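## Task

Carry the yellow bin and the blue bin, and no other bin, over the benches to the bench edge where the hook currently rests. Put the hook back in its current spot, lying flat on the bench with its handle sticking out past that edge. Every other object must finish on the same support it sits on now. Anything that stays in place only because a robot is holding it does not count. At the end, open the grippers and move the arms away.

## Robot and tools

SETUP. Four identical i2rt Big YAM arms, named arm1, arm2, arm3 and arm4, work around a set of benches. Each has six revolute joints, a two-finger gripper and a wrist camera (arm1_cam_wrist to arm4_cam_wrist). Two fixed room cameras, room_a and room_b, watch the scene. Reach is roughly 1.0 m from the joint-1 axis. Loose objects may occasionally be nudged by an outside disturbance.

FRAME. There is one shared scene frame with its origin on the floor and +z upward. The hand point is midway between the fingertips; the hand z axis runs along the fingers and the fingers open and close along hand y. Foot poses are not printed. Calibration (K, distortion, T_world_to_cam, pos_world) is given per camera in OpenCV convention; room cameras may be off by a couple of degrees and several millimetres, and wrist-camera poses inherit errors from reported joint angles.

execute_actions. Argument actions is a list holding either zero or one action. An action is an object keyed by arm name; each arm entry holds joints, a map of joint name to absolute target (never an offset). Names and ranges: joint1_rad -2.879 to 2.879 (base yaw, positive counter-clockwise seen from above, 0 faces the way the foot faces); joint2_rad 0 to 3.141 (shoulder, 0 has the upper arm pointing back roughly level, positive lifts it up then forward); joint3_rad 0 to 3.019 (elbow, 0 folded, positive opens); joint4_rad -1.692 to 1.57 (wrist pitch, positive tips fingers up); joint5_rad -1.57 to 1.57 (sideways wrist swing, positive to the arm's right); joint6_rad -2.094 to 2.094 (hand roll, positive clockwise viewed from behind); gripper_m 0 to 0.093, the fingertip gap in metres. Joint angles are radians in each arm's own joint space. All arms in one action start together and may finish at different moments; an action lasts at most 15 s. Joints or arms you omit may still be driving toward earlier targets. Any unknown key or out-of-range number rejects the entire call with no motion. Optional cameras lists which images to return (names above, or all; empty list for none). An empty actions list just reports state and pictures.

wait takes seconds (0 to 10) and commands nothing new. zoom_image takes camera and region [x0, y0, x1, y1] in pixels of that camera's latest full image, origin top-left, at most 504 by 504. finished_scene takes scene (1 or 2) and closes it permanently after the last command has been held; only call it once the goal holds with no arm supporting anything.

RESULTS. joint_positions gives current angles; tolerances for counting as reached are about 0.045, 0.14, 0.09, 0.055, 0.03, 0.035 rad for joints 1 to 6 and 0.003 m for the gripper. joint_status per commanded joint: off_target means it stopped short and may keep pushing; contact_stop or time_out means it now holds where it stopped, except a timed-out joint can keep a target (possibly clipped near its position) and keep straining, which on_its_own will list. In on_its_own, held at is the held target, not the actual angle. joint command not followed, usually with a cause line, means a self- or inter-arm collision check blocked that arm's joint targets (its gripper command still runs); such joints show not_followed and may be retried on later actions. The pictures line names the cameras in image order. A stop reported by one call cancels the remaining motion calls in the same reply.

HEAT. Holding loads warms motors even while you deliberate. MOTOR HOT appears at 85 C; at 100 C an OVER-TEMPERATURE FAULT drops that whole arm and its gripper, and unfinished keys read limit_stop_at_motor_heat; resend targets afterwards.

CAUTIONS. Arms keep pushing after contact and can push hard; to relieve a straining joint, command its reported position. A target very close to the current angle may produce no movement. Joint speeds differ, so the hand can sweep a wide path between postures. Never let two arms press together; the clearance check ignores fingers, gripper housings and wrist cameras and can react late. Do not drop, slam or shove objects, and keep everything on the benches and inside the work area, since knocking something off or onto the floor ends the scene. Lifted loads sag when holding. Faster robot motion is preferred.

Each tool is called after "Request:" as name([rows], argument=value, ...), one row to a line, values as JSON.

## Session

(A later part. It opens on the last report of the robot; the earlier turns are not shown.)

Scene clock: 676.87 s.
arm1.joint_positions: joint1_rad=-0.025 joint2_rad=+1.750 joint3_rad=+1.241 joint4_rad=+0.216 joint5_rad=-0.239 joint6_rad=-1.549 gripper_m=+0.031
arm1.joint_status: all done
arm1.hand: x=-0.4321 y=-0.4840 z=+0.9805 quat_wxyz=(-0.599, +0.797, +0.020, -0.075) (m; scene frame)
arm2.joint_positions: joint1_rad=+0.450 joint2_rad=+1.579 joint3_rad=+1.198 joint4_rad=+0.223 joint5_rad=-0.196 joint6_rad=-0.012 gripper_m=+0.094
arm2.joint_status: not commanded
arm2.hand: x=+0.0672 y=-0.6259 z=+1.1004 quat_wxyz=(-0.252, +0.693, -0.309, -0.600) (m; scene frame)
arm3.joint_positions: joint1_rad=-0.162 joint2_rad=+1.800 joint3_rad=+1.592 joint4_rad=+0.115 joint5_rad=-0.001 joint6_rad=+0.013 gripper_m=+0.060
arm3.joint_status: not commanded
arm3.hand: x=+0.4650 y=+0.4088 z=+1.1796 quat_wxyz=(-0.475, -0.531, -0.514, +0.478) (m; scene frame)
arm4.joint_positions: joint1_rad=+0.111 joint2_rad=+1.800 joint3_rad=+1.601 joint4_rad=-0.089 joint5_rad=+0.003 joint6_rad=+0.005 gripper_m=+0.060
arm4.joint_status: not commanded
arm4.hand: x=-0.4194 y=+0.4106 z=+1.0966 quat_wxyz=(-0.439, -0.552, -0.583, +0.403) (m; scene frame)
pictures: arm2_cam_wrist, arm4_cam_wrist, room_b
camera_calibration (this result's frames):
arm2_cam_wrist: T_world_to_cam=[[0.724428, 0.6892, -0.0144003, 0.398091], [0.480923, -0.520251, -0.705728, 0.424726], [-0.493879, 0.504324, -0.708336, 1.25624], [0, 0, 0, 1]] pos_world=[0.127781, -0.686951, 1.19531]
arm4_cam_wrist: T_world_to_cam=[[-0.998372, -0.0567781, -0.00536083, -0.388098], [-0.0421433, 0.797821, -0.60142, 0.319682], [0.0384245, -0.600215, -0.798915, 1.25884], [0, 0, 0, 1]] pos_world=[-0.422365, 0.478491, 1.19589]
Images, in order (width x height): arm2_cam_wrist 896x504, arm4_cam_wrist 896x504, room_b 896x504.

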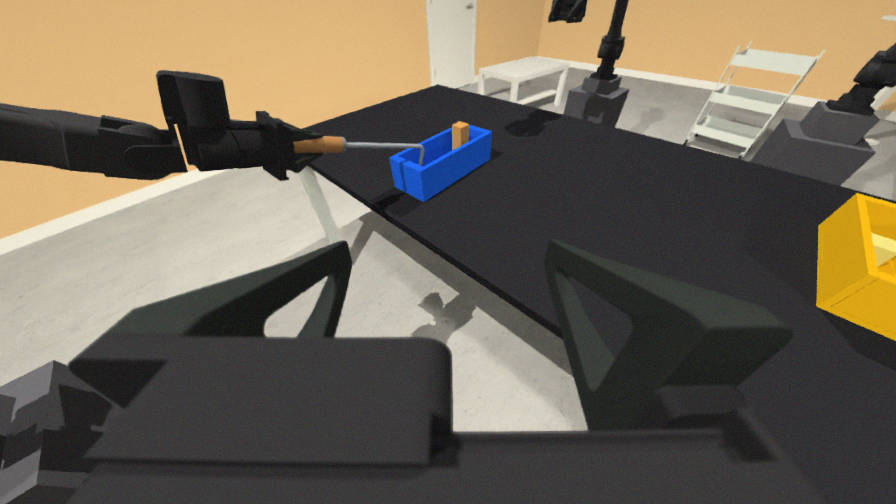

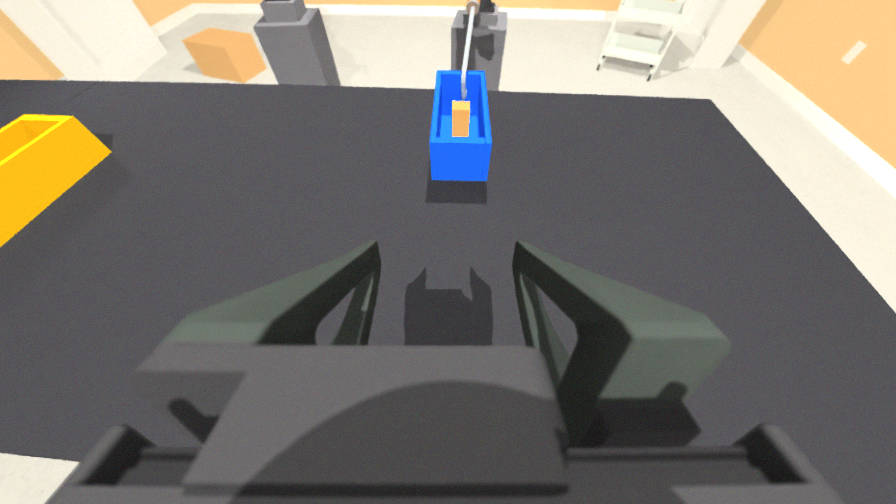

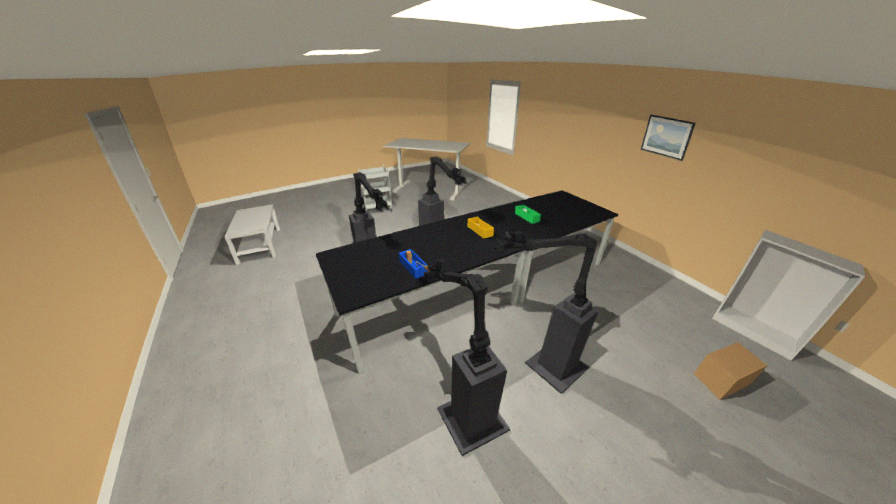

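Request:
execute_actions([
  {"arm1":{"joints":{"joint2_rad":1.56,"joint3_rad":1.035}}},
], cameras=["arm2_cam_wrist","room_b"])

Request:
zoom_image(camera="arm2_cam_wrist", region=[200, 80, 520, 260])

Scene clock: 692.73 s.
arm1.joint_positions: joint1_rad=-0.025 joint2_rad=+1.590 joint3_rad=+1.027 joint4_rad=+0.216 joint5_rad=-0.239 joint6_rad=-1.549 gripper_m=+0.031
arm1.joint_status: all done
arm1.hand: x=-0.4397 y=-0.5573 z=+0.9668 quat_wxyz=(-0.577, +0.813, +0.016, -0.078) (m; scene frame)
arm2.joint_positions: joint1_rad=+0.450 joint2_rad=+1.579 joint3_rad=+1.198 joint4_rad=+0.223 joint5_rad=-0.196 joint6_rad=-0.012 gripper_m=+0.094
arm2.joint_status: not commanded
arm2.hand: x=+0.0672 y=-0.6259 z=+1.1004 quat_wxyz=(-0.252, +0.693, -0.309, -0.600) (m; scene frame)
arm3.joint_positions: joint1_rad=-0.162 joint2_rad=+1.800 joint3_rad=+1.592 joint4_rad=+0.115 joint5_rad=-0.001 joint6_rad=+0.013 gripper_m=+0.060
arm3.joint_status: not commanded
arm3.hand: x=+0.4650 y=+0.4088 z=+1.1796 quat_wxyz=(-0.475, -0.531, -0.514, +0.478) (m; scene frame)
arm4.joint_positions: joint1_rad=+0.111 joint2_rad=+1.800 joint3_rad=+1.601 joint4_rad=-0.089 joint5_rad=+0.003 joint6_rad=+0.005 gripper_m=+0.060
arm4.joint_status: not commanded
arm4.hand: x=-0.4194 y=+0.4106 z=+1.0966 quat_wxyz=(-0.439, -0.552, -0.583, +0.403) (m; scene frame)
pictures: arm2_cam_wrist, room_b
camera_calibration (this result's frames):
arm2_cam_wrist: T_world_to_cam=[[0.724428, 0.6892, -0.0144003, 0.398091], [0.480923, -0.520251, -0.705728, 0.424726], [-0.493879, 0.504324, -0.708336, 1.25624], [0, 0, 0, 1]] pos_world=[0.127781, -0.686951, 1.19531]
Images, in order (width x height): arm2_cam_wrist 896x504, room_b 896x504.

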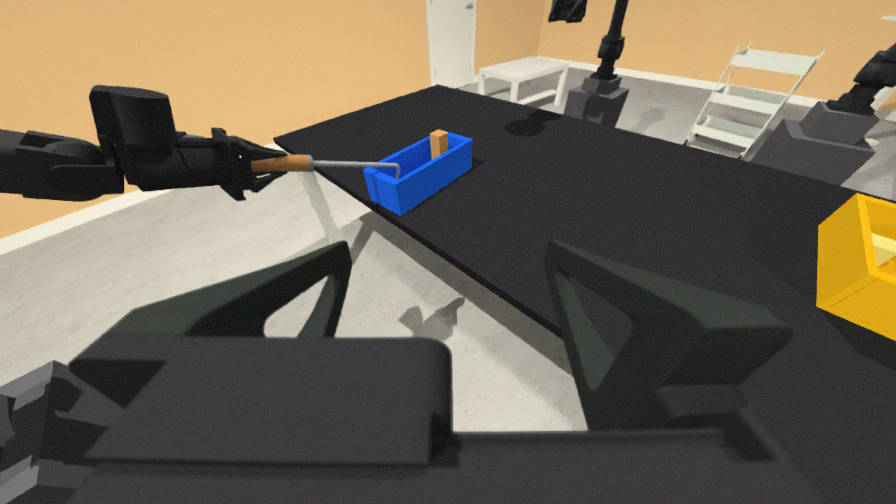

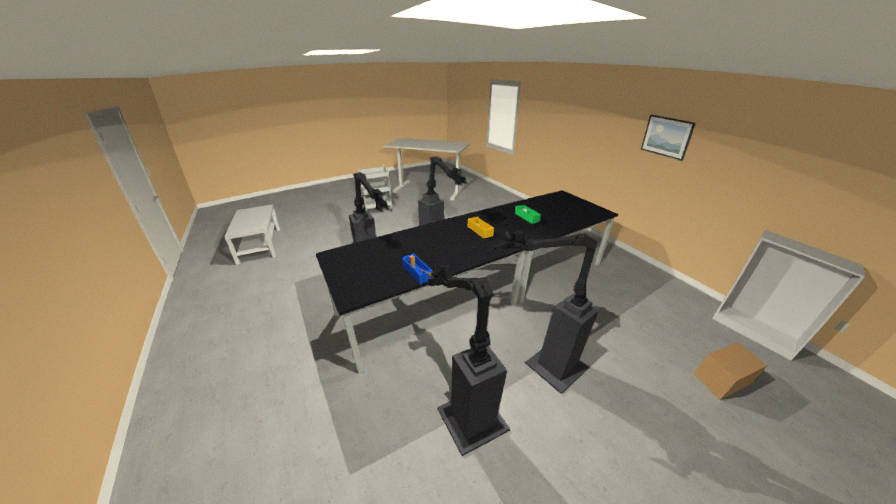

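Region (200, 80, 520, 260) of arm2_cam_wrist's 896x504 image, scaled by 1.575, with more detail than that image has; it fills the top 284 rows of this view, and the rest is white.

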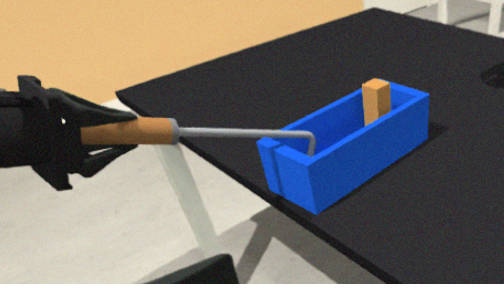

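Request:
zoom_image(camera="arm2_cam_wrist", region=[330, 150, 450, 250])

Request:
zoom_image(camera="room_b", region=[360, 230, 500, 320])

Region (330, 150, 450, 250) of arm2_cam_wrist's 896x504 image, scaled by 4.200, with more detail than that image has.

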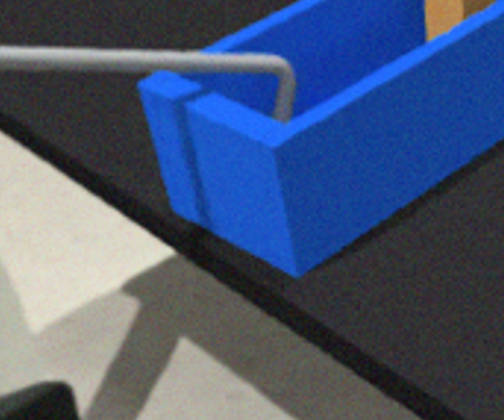

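Region (360, 230, 500, 320) of room_b's 896x504 image, scaled by 3.600, with more detail than that image has; it fills the top 324 rows of this view, and the rest is white.

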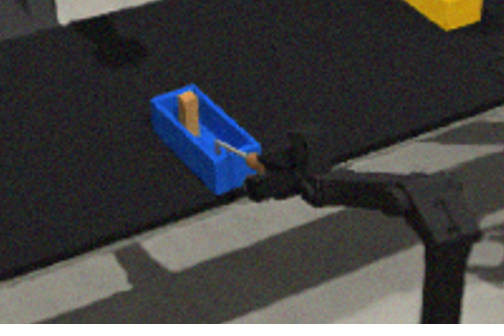

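Request:
execute_actions([
  {"arm1":{"joints":{"joint4_rad":0.52}},"arm2":{"joints":{"joint1_rad":0.0,"joint5_rad":-0.8}}},
], cameras=["arm2_cam_wrist","arm4_cam_wrist","room_b"])

Scene clock: 745.50 s.
arm1.joint_positions: joint1_rad=-0.025 joint2_rad=+1.590 joint3_rad=+1.019 joint4_rad=+0.466 joint5_rad=-0.239 joint6_rad=-1.548 gripper_m=+0.031
arm1.joint_status: all done
arm1.hand: x=-0.4381 y=-0.5465 z=+1.0207 quat_wxyz=(-0.670, +0.738, +0.031, -0.065) (m; scene frame)
arm2.joint_positions: joint1_rad=-0.002 joint2_rad=+1.579 joint3_rad=+1.198 joint4_rad=+0.223 joint5_rad=-0.796 joint6_rad=-0.011 gripper_m=+0.094
arm2.joint_status: all done
arm2.hand: x=+0.2697 y=-0.5694 z=+1.1075 quat_wxyz=(-0.185, +0.690, -0.279, -0.642) (m; scene frame)
arm3.joint_positions: joint1_rad=-0.162 joint2_rad=+1.800 joint3_rad=+1.592 joint4_rad=+0.115 joint5_rad=-0.001 joint6_rad=+0.013 gripper_m=+0.060
arm3.joint_status: not commanded
arm3.hand: x=+0.4650 y=+0.4088 z=+1.1796 quat_wxyz=(-0.475, -0.531, -0.514, +0.478) (m; scene frame)
arm4.joint_positions: joint1_rad=+0.111 joint2_rad=+1.800 joint3_rad=+1.601 joint4_rad=-0.089 joint5_rad=+0.003 joint6_rad=+0.005 gripper_m=+0.060
arm4.joint_status: not commanded
arm4.hand: x=-0.4194 y=+0.4106 z=+1.0966 quat_wxyz=(-0.439, -0.552, -0.583, +0.403) (m; scene frame)
pictures: arm2_cam_wrist, arm4_cam_wrist, room_b
camera_calibration (this result's frames):
arm2_cam_wrist: T_world_to_cam=[[0.61505, 0.78267, -0.0956086, 0.385163], [0.487839, -0.472987, -0.733687, 0.417716], [-0.619456, 0.404613, -0.672727, 1.27038], [0, 0, 0, 1]] pos_world=[0.346269, -0.617892, 1.19791]
arm4_cam_wrist: T_world_to_cam=[[-0.998372, -0.0567781, -0.00536083, -0.388098], [-0.0421433, 0.797821, -0.60142, 0.319682], [0.0384245, -0.600215, -0.798915, 1.25884], [0, 0, 0, 1]] pos_world=[-0.422365, 0.478491, 1.19589]
Images, in order (width x height): arm2_cam_wrist 896x504, arm4_cam_wrist 896x504, room_b 896x504.

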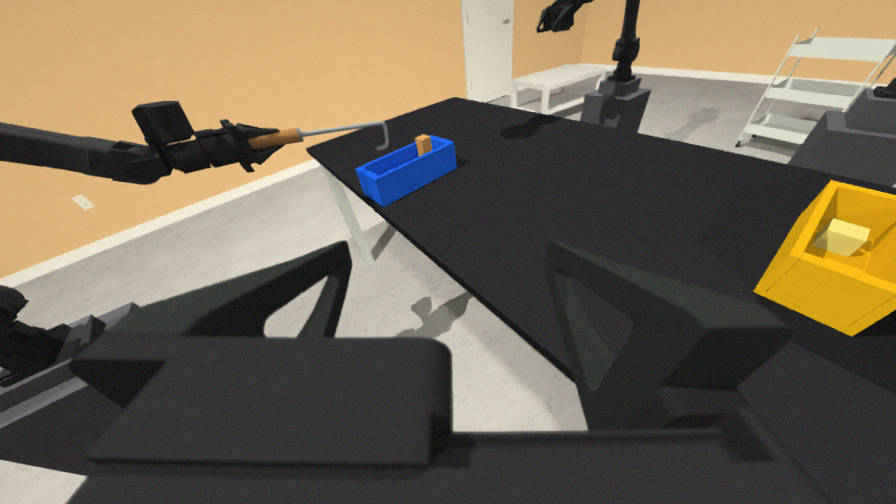

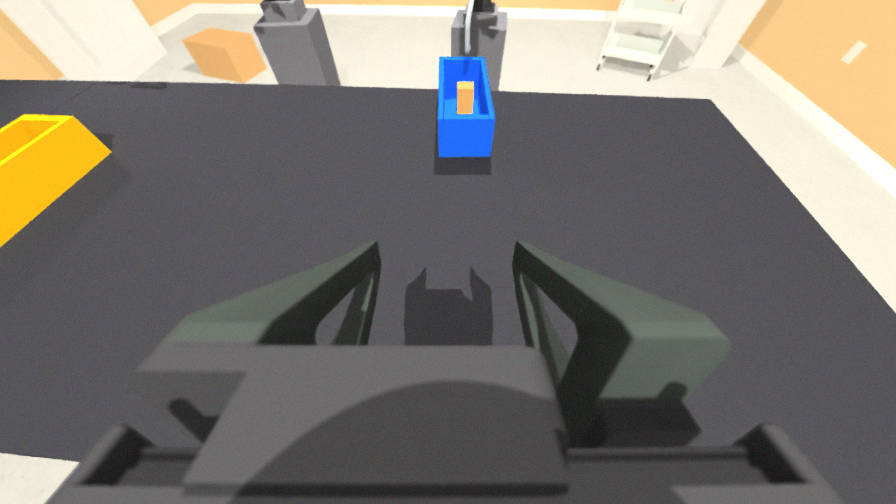

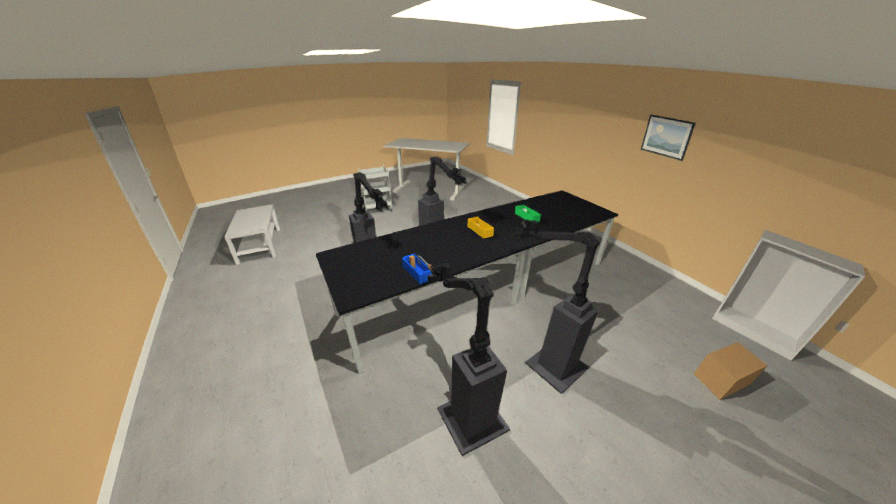

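Request:
execute_actions([
  {"arm1":{"joints":{"joint1_rad":-0.668,"joint5_rad":-0.747,"joint3_rad":1.35}},"arm2":{"joints":{"joint1_rad":-0.15,"joint5_rad":-0.9}}},
], cameras=["arm1_cam_wrist","arm2_cam_wrist","arm3_cam_wrist"])

Scene clock: 755.07 s.
arm1.joint_positions: joint1_rad=-0.665 joint2_rad=+1.580 joint3_rad=+1.306 joint4_rad=+0.488 joint5_rad=-0.750 joint6_rad=-1.547 gripper_m=+0.031
arm1.joint_status: all done
arm1.hand: x=-0.1063 y=-0.6438 z=+1.1890 quat_wxyz=(-0.762, +0.645, +0.043, +0.037) (m; scene frame)
arm2.joint_positions: joint1_rad=-0.153 joint2_rad=+1.579 joint3_rad=+1.198 joint4_rad=+0.223 joint5_rad=-0.896 joint6_rad=-0.011 gripper_m=+0.094
arm2.joint_status: all done
arm2.hand: x=+0.3539 y=-0.5604 z=+1.1092 quat_wxyz=(-0.200, +0.677, -0.299, -0.642) (m; scene frame)
arm3.joint_positions: joint1_rad=-0.162 joint2_rad=+1.800 joint3_rad=+1.592 joint4_rad=+0.115 joint5_rad=-0.001 joint6_rad=+0.013 gripper_m=+0.060
arm3.joint_status: not commanded
arm3.hand: x=+0.4650 y=+0.4088 z=+1.1796 quat_wxyz=(-0.475, -0.531, -0.514, +0.478) (m; scene frame)
arm4.joint_positions: joint1_rad=+0.111 joint2_rad=+1.800 joint3_rad=+1.601 joint4_rad=-0.089 joint5_rad=+0.003 joint6_rad=+0.005 gripper_m=+0.060
arm4.joint_status: not commanded
arm4.hand: x=-0.4194 y=+0.4106 z=+1.0966 quat_wxyz=(-0.439, -0.552, -0.583, +0.403) (m; scene frame)
pictures: arm1_cam_wrist, arm2_cam_wrist, arm3_cam_wrist
camera_calibration (this result's frames):
arm1_cam_wrist: T_world_to_cam=[[-0.118372, -0.151461, 0.98135, -1.27954], [0.816334, -0.577504, 0.0093363, -0.290482], [0.565319, 0.802215, 0.192003, 0.474603], [0, 0, 0, 1]] pos_world=[-0.182635, -0.742289, 1.16726]
arm2_cam_wrist: T_world_to_cam=[[0.653875, 0.749146, -0.105963, 0.30546], [0.450693, -0.498153, -0.740755, 0.389069], [-0.60772, 0.436605, -0.663365, 1.32351], [0, 0, 0, 1]] pos_world=[0.429239, -0.612869, 1.19854]
arm3_cam_wrist: T_world_to_cam=[[-0.999869, 0.00540667, -0.0152614, 0.482269], [0.0151758, 0.641448, -0.767016, 0.636806], [0.0056424, -0.767147, -0.641446, 1.18952], [0, 0, 0, 1]] pos_world=[0.46583, 0.501453, 1.25881]
Images, in order (width x height): arm1_cam_wrist 896x504, arm2_cam_wrist 896x504, arm3_cam_wrist 896x504.

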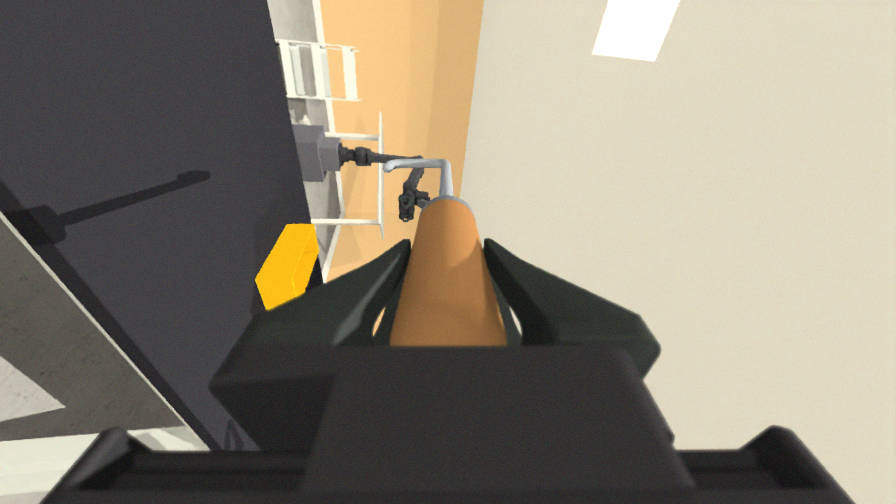

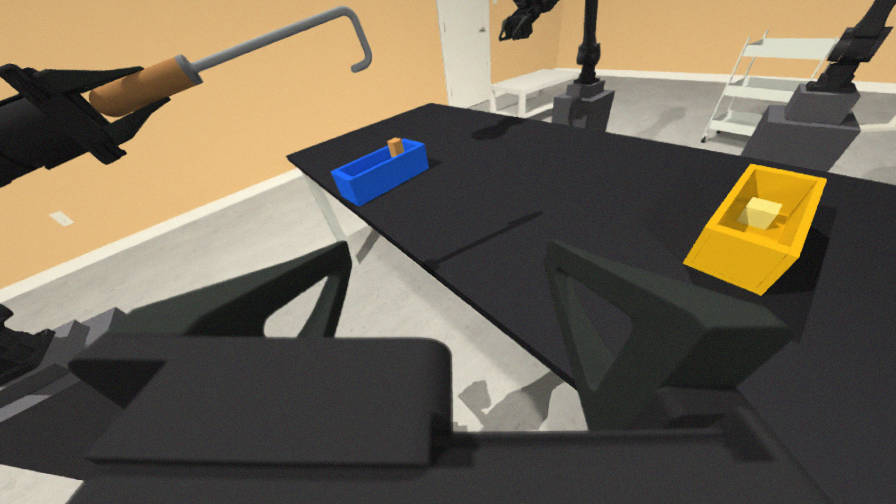

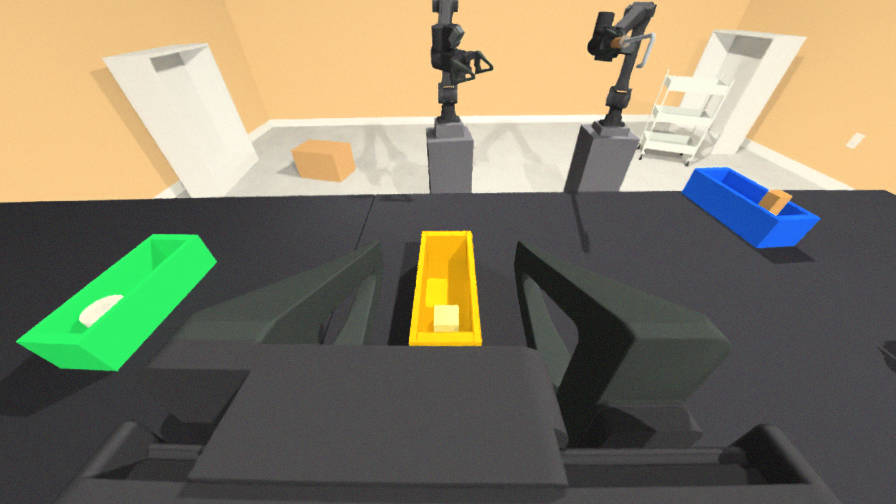

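Request:
execute_actions([
  {"arm1":{"joints":{"joint2_rad":2.54,"joint3_rad":2.43,"joint4_rad":0.17}}},
], cameras=["arm1_cam_wrist","arm2_cam_wrist","arm3_cam_wrist"])

Scene clock: 764.13 s.
arm1.joint_positions: joint1_rad=-0.668 joint2_rad=+2.558 joint3_rad=+2.357 joint4_rad=+0.158 joint5_rad=-0.744 joint6_rad=-1.548 gripper_m=+0.031
arm1.joint_status: all done
arm1.hand: x=+0.0925 y=-0.4272 z=+0.9389 quat_wxyz=(-0.698, +0.715, -0.021, -0.021) (m; scene frame)
arm2.joint_positions: joint1_rad=-0.153 joint2_rad=+1.579 joint3_rad=+1.198 joint4_rad=+0.223 joint5_rad=-0.896 joint6_rad=-0.011 gripper_m=+0.094
arm2.joint_status: not commanded
arm2.hand: x=+0.3539 y=-0.5604 z=+1.1092 quat_wxyz=(-0.200, +0.677, -0.299, -0.642) (m; scene frame)
arm3.joint_positions: joint1_rad=-0.162 joint2_rad=+1.800 joint3_rad=+1.592 joint4_rad=+0.115 joint5_rad=-0.001 joint6_rad=+0.013 gripper_m=+0.060
arm3.joint_status: not commanded
arm3.hand: x=+0.4650 y=+0.4088 z=+1.1796 quat_wxyz=(-0.475, -0.531, -0.514, +0.478) (m; scene frame)
arm4.joint_positions: joint1_rad=+0.111 joint2_rad=+1.800 joint3_rad=+1.601 joint4_rad=-0.089 joint5_rad=+0.003 joint6_rad=+0.005 gripper_m=+0.060
arm4.joint_status: not commanded
arm4.hand: x=-0.4194 y=+0.4106 z=+1.0966 quat_wxyz=(-0.439, -0.552, -0.583, +0.403) (m; scene frame)
pictures: arm1_cam_wrist, arm2_cam_wrist, arm3_cam_wrist
camera_calibration (this result's frames):
arm1_cam_wrist: T_world_to_cam=[[0.0534826, 0.0371942, 0.997876, -0.928538], [0.812214, -0.582952, -0.0218032, -0.298102], [0.580902, 0.811655, -0.0613875, 0.476959], [0, 0, 0, 1]] pos_world=[0.0147166, -0.526369, 0.949346]
arm2_cam_wrist: T_world_to_cam=[[0.653875, 0.749146, -0.105963, 0.30546], [0.450693, -0.498153, -0.740755, 0.389069], [-0.60772, 0.436605, -0.663365, 1.32351], [0, 0, 0, 1]] pos_world=[0.429239, -0.612869, 1.19854]
arm3_cam_wrist: T_world_to_cam=[[-0.999869, 0.00540667, -0.0152614, 0.482269], [0.0151758, 0.641448, -0.767016, 0.636806], [0.0056424, -0.767147, -0.641446, 1.18952], [0, 0, 0, 1]] pos_world=[0.46583, 0.501453, 1.25881]
Images, in order (width x height): arm1_cam_wrist 896x504, arm2_cam_wrist 896x504, arm3_cam_wrist 896x504.

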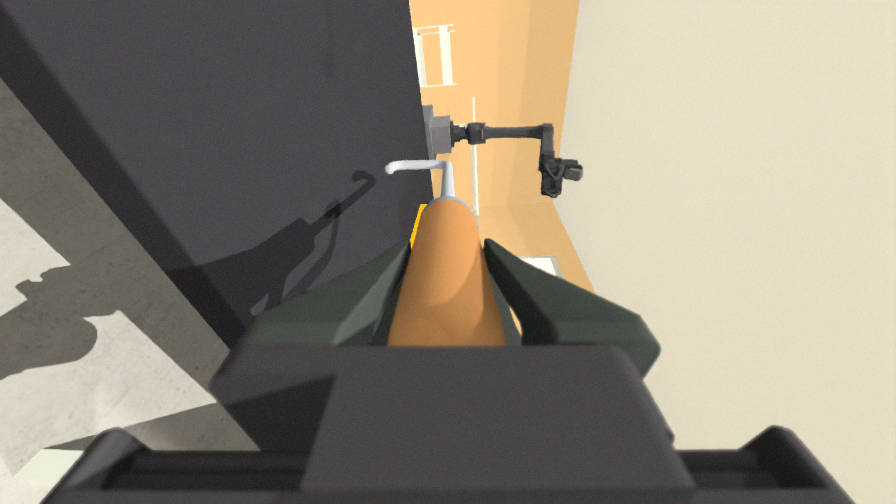

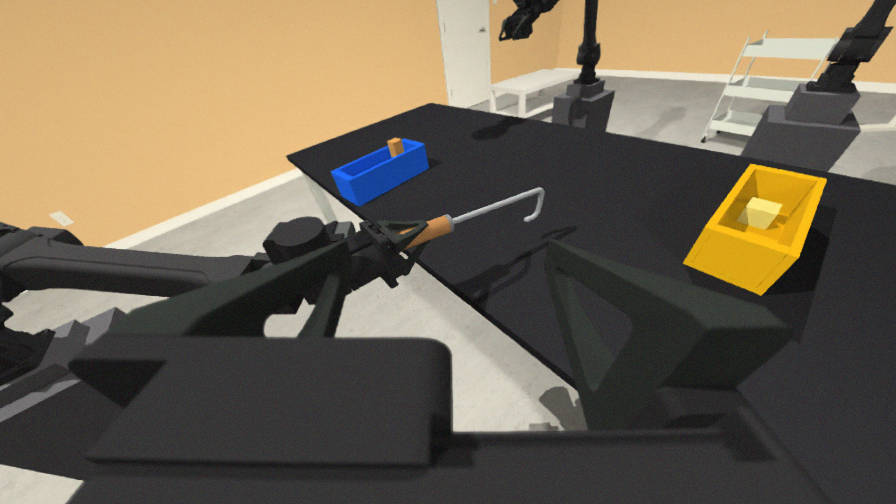

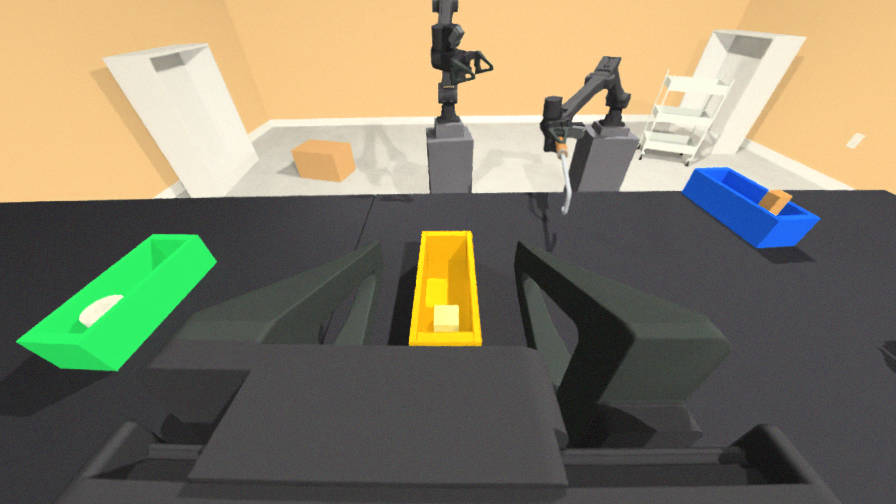

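Request:
execute_actions([
  {"arm1":{"joints":{"joint2_rad":2.615,"joint4_rad":0.24,"joint6_rad":0.0}}},
], cameras=["arm1_cam_wrist","arm2_cam_wrist","arm3_cam_wrist"])

Scene clock: 771.43 s.
arm1.joint_positions: joint1_rad=-0.668 joint2_rad=+2.617 joint3_rad=+2.361 joint4_rad=+0.208 joint5_rad=-0.742 joint6_rad=-0.012 gripper_m=+0.031
arm1.joint_status: all done
arm1.hand: x=+0.0953 y=-0.4244 z=+0.8966 quat_wxyz=(-0.487, +0.499, -0.514, -0.500) (m; scene frame)
arm2.joint_positions: joint1_rad=-0.153 joint2_rad=+1.579 joint3_rad=+1.198 joint4_rad=+0.223 joint5_rad=-0.896 joint6_rad=-0.011 gripper_m=+0.094
arm2.joint_status: not commanded
arm2.hand: x=+0.3539 y=-0.5604 z=+1.1092 quat_wxyz=(-0.200, +0.677, -0.299, -0.642) (m; scene frame)
arm3.joint_positions: joint1_rad=-0.162 joint2_rad=+1.800 joint3_rad=+1.592 joint4_rad=+0.115 joint5_rad=-0.001 joint6_rad=+0.013 gripper_m=+0.060
arm3.joint_status: not commanded
arm3.hand: x=+0.4650 y=+0.4088 z=+1.1796 quat_wxyz=(-0.475, -0.531, -0.514, +0.478) (m; scene frame)
arm4.joint_positions: joint1_rad=+0.111 joint2_rad=+1.800 joint3_rad=+1.601 joint4_rad=-0.089 joint5_rad=+0.003 joint6_rad=+0.005 gripper_m=+0.060
arm4.joint_status: not commanded
arm4.hand: x=-0.4194 y=+0.4106 z=+1.0966 quat_wxyz=(-0.439, -0.552, -0.583, +0.403) (m; scene frame)
pictures: arm1_cam_wrist, arm2_cam_wrist, arm3_cam_wrist
camera_calibration (this result's frames):
arm1_cam_wrist: T_world_to_cam=[[0.99969, 0.0112093, -0.0222118, -0.0732209], [-0.0109187, -0.604538, -0.796502, 0.464232], [-0.0223561, 0.796498, -0.604228, 1.00827], [0, 0, 0, 1]] pos_world=[0.100808, -0.521615, 0.977358]
arm2_cam_wrist: T_world_to_cam=[[0.653875, 0.749146, -0.105963, 0.30546], [0.450693, -0.498153, -0.740755, 0.389069], [-0.60772, 0.436605, -0.663365, 1.32351], [0, 0, 0, 1]] pos_world=[0.429239, -0.612869, 1.19854]
arm3_cam_wrist: T_world_to_cam=[[-0.999869, 0.00540667, -0.0152614, 0.482269], [0.0151758, 0.641448, -0.767016, 0.636806], [0.0056424, -0.767147, -0.641446, 1.18952], [0, 0, 0, 1]] pos_world=[0.46583, 0.501453, 1.25881]
Images, in order (width x height): arm1_cam_wrist 896x504, arm2_cam_wrist 896x504, arm3_cam_wrist 896x504.

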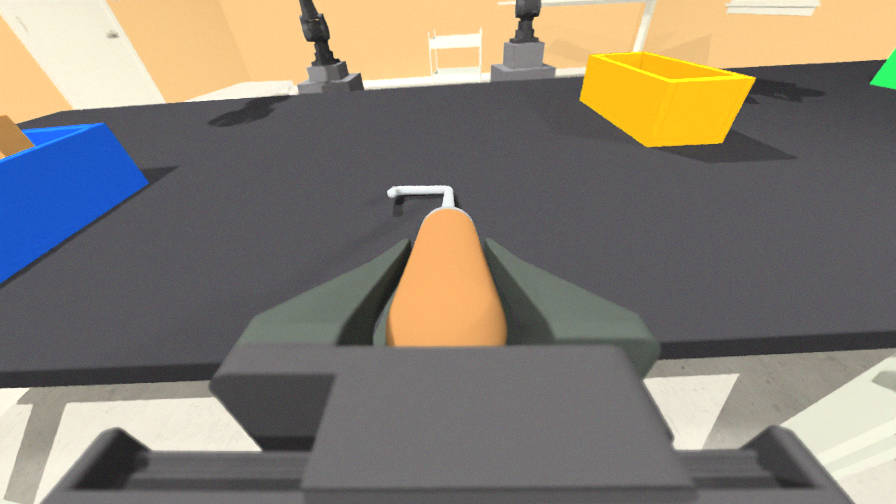

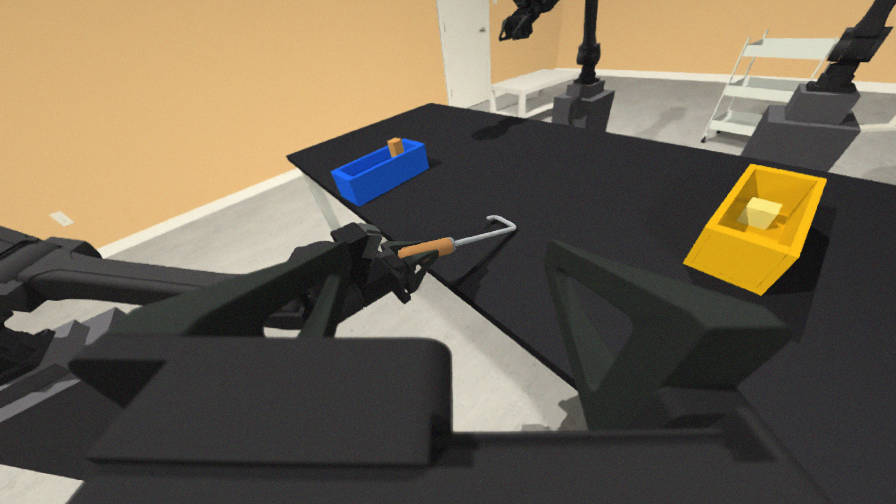

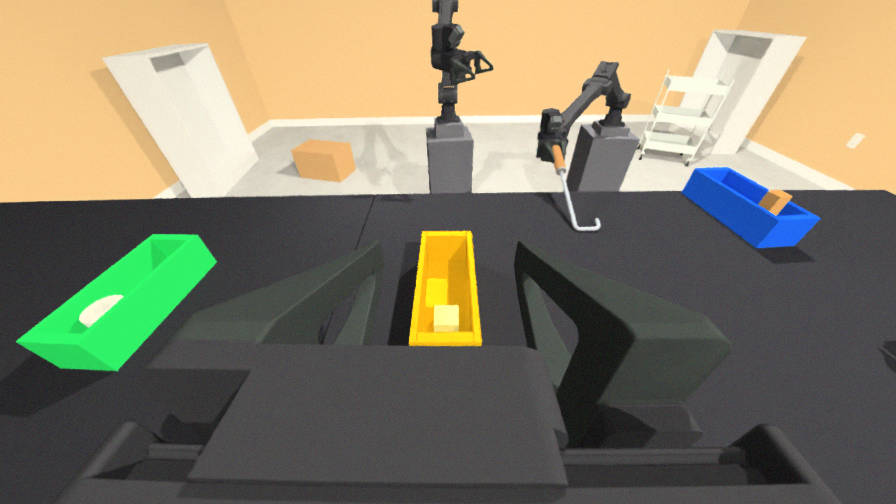

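Request:
execute_actions([
  {"arm1":{"joints":{"joint2_rad":2.725,"joint4_rad":0.40}}},
], cameras=["arm1_cam_wrist","arm2_cam_wrist"])

Request:
zoom_image(camera="arm2_cam_wrist", region=[330, 180, 570, 330])

Scene clock: 778.00 s.
arm1.joint_positions: joint1_rad=-0.668 joint2_rad=+2.710 joint3_rad=+2.370 joint4_rad=+0.375 joint5_rad=-0.745 joint6_rad=-0.002 gripper_m=+0.031
arm1.joint_status: all done
arm1.hand: x=+0.0953 y=-0.4231 z=+0.8485 quat_wxyz=(-0.513, +0.496, -0.487, -0.504) (m; scene frame)
arm2.joint_positions: joint1_rad=-0.153 joint2_rad=+1.579 joint3_rad=+1.198 joint4_rad=+0.223 joint5_rad=-0.896 joint6_rad=-0.011 gripper_m=+0.094
arm2.joint_status: not commanded
arm2.hand: x=+0.3539 y=-0.5604 z=+1.1092 quat_wxyz=(-0.200, +0.677, -0.299, -0.642) (m; scene frame)
arm3.joint_positions: joint1_rad=-0.162 joint2_rad=+1.800 joint3_rad=+1.592 joint4_rad=+0.115 joint5_rad=-0.001 joint6_rad=+0.013 gripper_m=+0.060
arm3.joint_status: not commanded
arm3.hand: x=+0.4650 y=+0.4088 z=+1.1796 quat_wxyz=(-0.475, -0.531, -0.514, +0.478) (m; scene frame)
arm4.joint_positions: joint1_rad=+0.111 joint2_rad=+1.800 joint3_rad=+1.601 joint4_rad=-0.089 joint5_rad=+0.003 joint6_rad=+0.005 gripper_m=+0.060
arm4.joint_status: not commanded
arm4.hand: x=-0.4194 y=+0.4106 z=+1.0966 quat_wxyz=(-0.439, -0.552, -0.583, +0.403) (m; scene frame)
pictures: arm1_cam_wrist, arm2_cam_wrist
camera_calibration (this result's frames):
arm1_cam_wrist: T_world_to_cam=[[0.999609, 0.0129093, 0.0248227, -0.113516], [0.0278122, -0.555143, -0.83129, 0.473396], [0.00304881, 0.831655, -0.555285, 0.94903], [0, 0, 0, 1]] pos_world=[0.097412, -0.524997, 0.923329]
arm2_cam_wrist: T_world_to_cam=[[0.653875, 0.749146, -0.105963, 0.30546], [0.450693, -0.498153, -0.740755, 0.389069], [-0.60772, 0.436605, -0.663365, 1.32351], [0, 0, 0, 1]] pos_world=[0.429239, -0.612869, 1.19854]
Images, in order (width x height): arm1_cam_wrist 896x504, arm2_cam_wrist 896x504.

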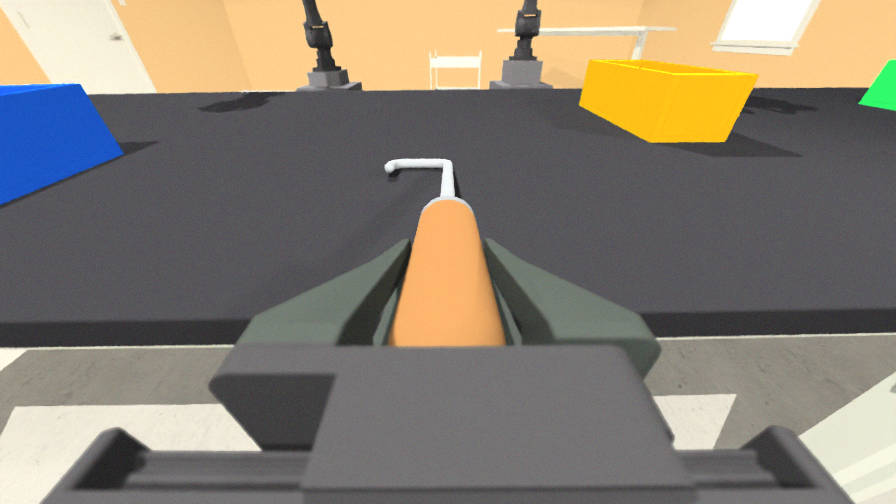

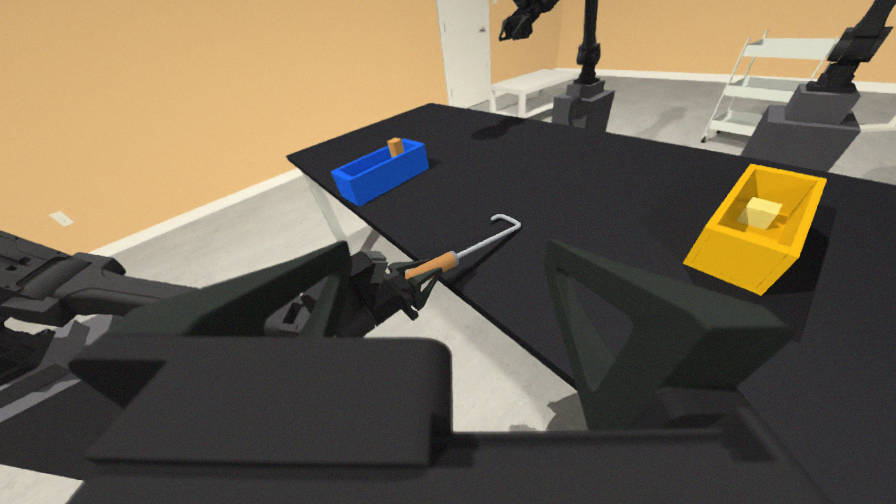

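Region (330, 180, 570, 330) of arm2_cam_wrist's 896x504 image, scaled by 2.100, with more detail than that image has; it fills the top 315 rows of this view, and the rest is white.

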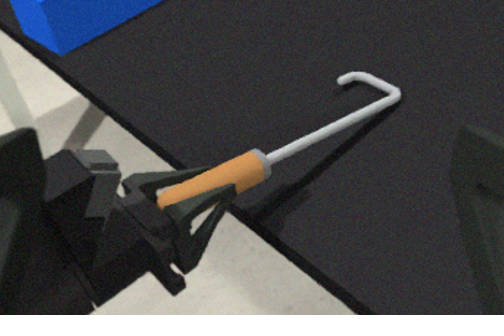

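Request:
execute_actions([
  {"arm1":{"joints":{"joint2_rad":2.77}}},
], cameras=["arm1_cam_wrist","arm2_cam_wrist"])

Request:
zoom_image(camera="arm2_cam_wrist", region=[330, 180, 570, 330])

Scene clock: 782.20 s.
arm1.joint_positions: joint1_rad=-0.668 joint2_rad=+2.733 joint3_rad=+2.372 joint4_rad=+0.380 joint5_rad=-0.745 joint6_rad=-0.002 gripper_m=+0.031
arm1.joint_status: all done
arm1.hand: x=+0.0947 y=-0.4234 z=+0.8288 quat_wxyz=(-0.507, +0.496, -0.493, -0.504) (m; scene frame)
arm2.joint_positions: joint1_rad=-0.153 joint2_rad=+1.579 joint3_rad=+1.198 joint4_rad=+0.223 joint5_rad=-0.896 joint6_rad=-0.011 gripper_m=+0.094
arm2.joint_status: not commanded
arm2.hand: x=+0.3539 y=-0.5604 z=+1.1092 quat_wxyz=(-0.200, +0.677, -0.299, -0.642) (m; scene frame)
arm3.joint_positions: joint1_rad=-0.162 joint2_rad=+1.800 joint3_rad=+1.592 joint4_rad=+0.115 joint5_rad=-0.001 joint6_rad=+0.013 gripper_m=+0.060
arm3.joint_status: not commanded
arm3.hand: x=+0.4650 y=+0.4088 z=+1.1796 quat_wxyz=(-0.475, -0.531, -0.514, +0.478) (m; scene frame)
arm4.joint_positions: joint1_rad=+0.111 joint2_rad=+1.800 joint3_rad=+1.601 joint4_rad=-0.089 joint5_rad=+0.003 joint6_rad=+0.005 gripper_m=+0.060
arm4.joint_status: not commanded
arm4.hand: x=-0.4194 y=+0.4106 z=+1.0966 quat_wxyz=(-0.439, -0.552, -0.583, +0.403) (m; scene frame)
pictures: arm1_cam_wrist, arm2_cam_wrist
camera_calibration (this result's frames):
arm1_cam_wrist: T_world_to_cam=[[0.999814, 0.0137065, 0.0135624, -0.102774], [0.0189355, -0.565122, -0.82479, 0.448173], [-0.00364059, 0.824893, -0.565277, 0.944391], [0, 0, 0, 1]] pos_world=[0.0977065, -0.52434, 0.904885]
arm2_cam_wrist: T_world_to_cam=[[0.653875, 0.749146, -0.105963, 0.30546], [0.450693, -0.498153, -0.740755, 0.389069], [-0.60772, 0.436605, -0.663365, 1.32351], [0, 0, 0, 1]] pos_world=[0.429239, -0.612869, 1.19854]
Images, in order (width x height): arm1_cam_wrist 896x504, arm2_cam_wrist 896x504.

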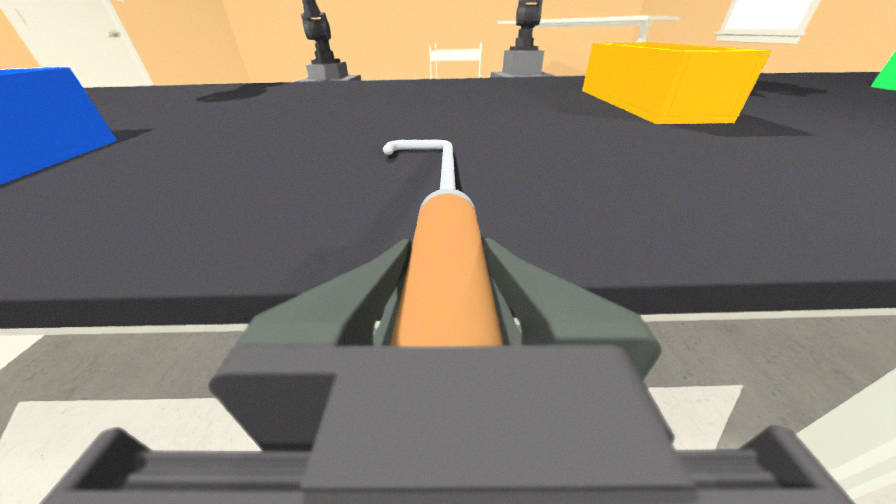

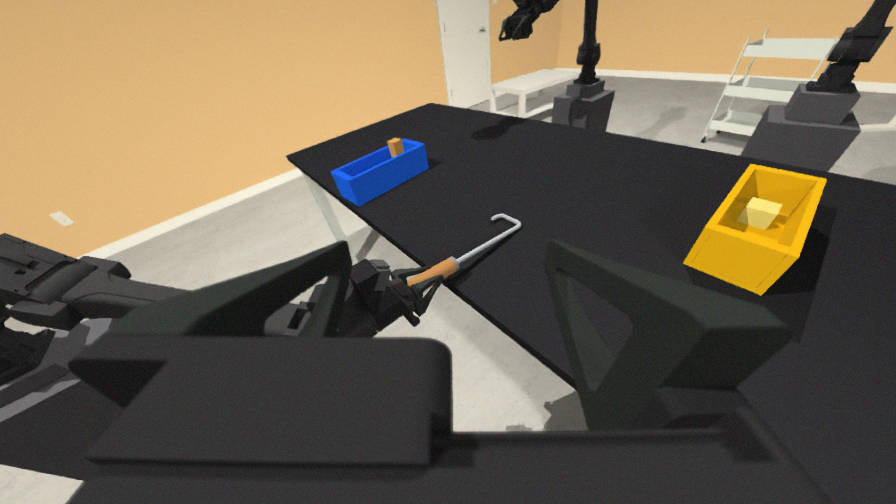

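Region (330, 180, 570, 330) of arm2_cam_wrist's 896x504 image, scaled by 2.100, with more detail than that image has; it fills the top 315 rows of this view, and the rest is white.

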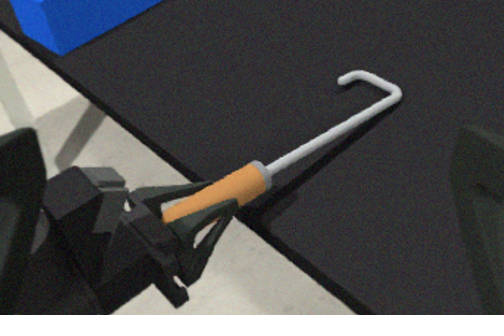

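Request:
execute_actions([
  {"arm1":{"joints":{"joint2_rad":2.80}}},
], cameras=["arm1_cam_wrist","arm2_cam_wrist"])

Request:
zoom_image(camera="arm2_cam_wrist", region=[330, 180, 570, 330])

Scene clock: 786.07 s.
arm1.joint_positions: joint1_rad=-0.668 joint2_rad=+2.760 joint3_rad=+2.378 joint4_rad=+0.387 joint5_rad=-0.745 joint6_rad=-0.002 gripper_m=+0.031
arm1.joint_status: all done
arm1.hand: x=+0.0943 y=-0.4236 z=+0.8091 quat_wxyz=(-0.503, +0.497, -0.497, -0.504) (m; scene frame)
arm2.joint_positions: joint1_rad=-0.153 joint2_rad=+1.579 joint3_rad=+1.198 joint4_rad=+0.223 joint5_rad=-0.896 joint6_rad=-0.011 gripper_m=+0.094
arm2.joint_status: not commanded
arm2.hand: x=+0.3539 y=-0.5604 z=+1.1092 quat_wxyz=(-0.200, +0.677, -0.299, -0.642) (m; scene frame)
arm3.joint_positions: joint1_rad=-0.162 joint2_rad=+1.800 joint3_rad=+1.592 joint4_rad=+0.115 joint5_rad=-0.001 joint6_rad=+0.013 gripper_m=+0.060
arm3.joint_status: not commanded
arm3.hand: x=+0.4650 y=+0.4088 z=+1.1796 quat_wxyz=(-0.475, -0.531, -0.514, +0.478) (m; scene frame)
arm4.joint_positions: joint1_rad=+0.111 joint2_rad=+1.800 joint3_rad=+1.601 joint4_rad=-0.089 joint5_rad=+0.003 joint6_rad=+0.005 gripper_m=+0.060
arm4.joint_status: not commanded
arm4.hand: x=-0.4194 y=+0.4106 z=+1.0966 quat_wxyz=(-0.439, -0.552, -0.583, +0.403) (m; scene frame)
pictures: arm1_cam_wrist, arm2_cam_wrist
camera_calibration (this result's frames):
arm1_cam_wrist: T_world_to_cam=[[0.999897, 0.0135578, 0.00463966, -0.0948719], [0.0115716, -0.572968, -0.819496, 0.424884], [-0.00845219, 0.819465, -0.573066, 0.937941], [0, 0, 0, 1]] pos_world=[0.0978732, -0.523879, 0.886133]
arm2_cam_wrist: T_world_to_cam=[[0.653875, 0.749146, -0.105963, 0.30546], [0.450693, -0.498153, -0.740755, 0.389069], [-0.60772, 0.436605, -0.663365, 1.32351], [0, 0, 0, 1]] pos_world=[0.429239, -0.612869, 1.19854]
Images, in order (width x height): arm1_cam_wrist 896x504, arm2_cam_wrist 896x504.

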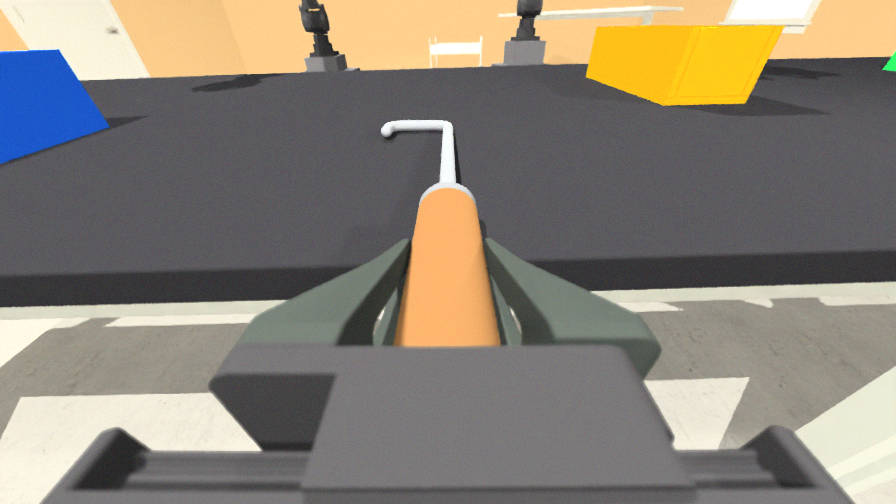

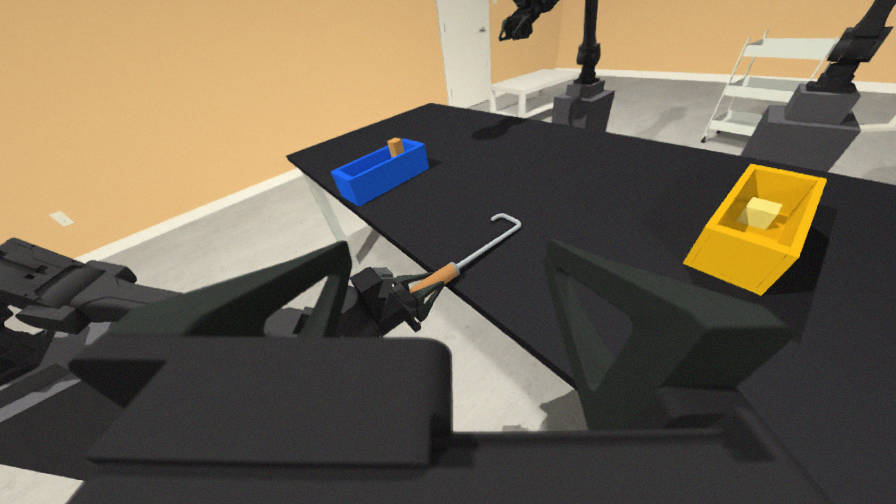

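Region (330, 180, 570, 330) of arm2_cam_wrist's 896x504 image, scaled by 2.100, with more detail than that image has; it fills the top 315 rows of this view, and the rest is white.

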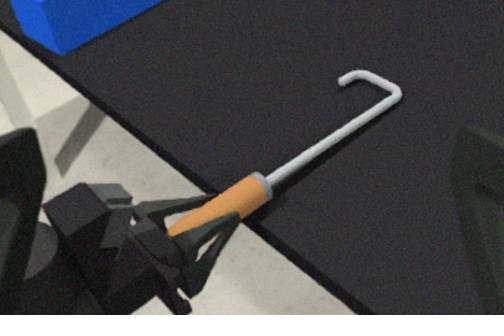

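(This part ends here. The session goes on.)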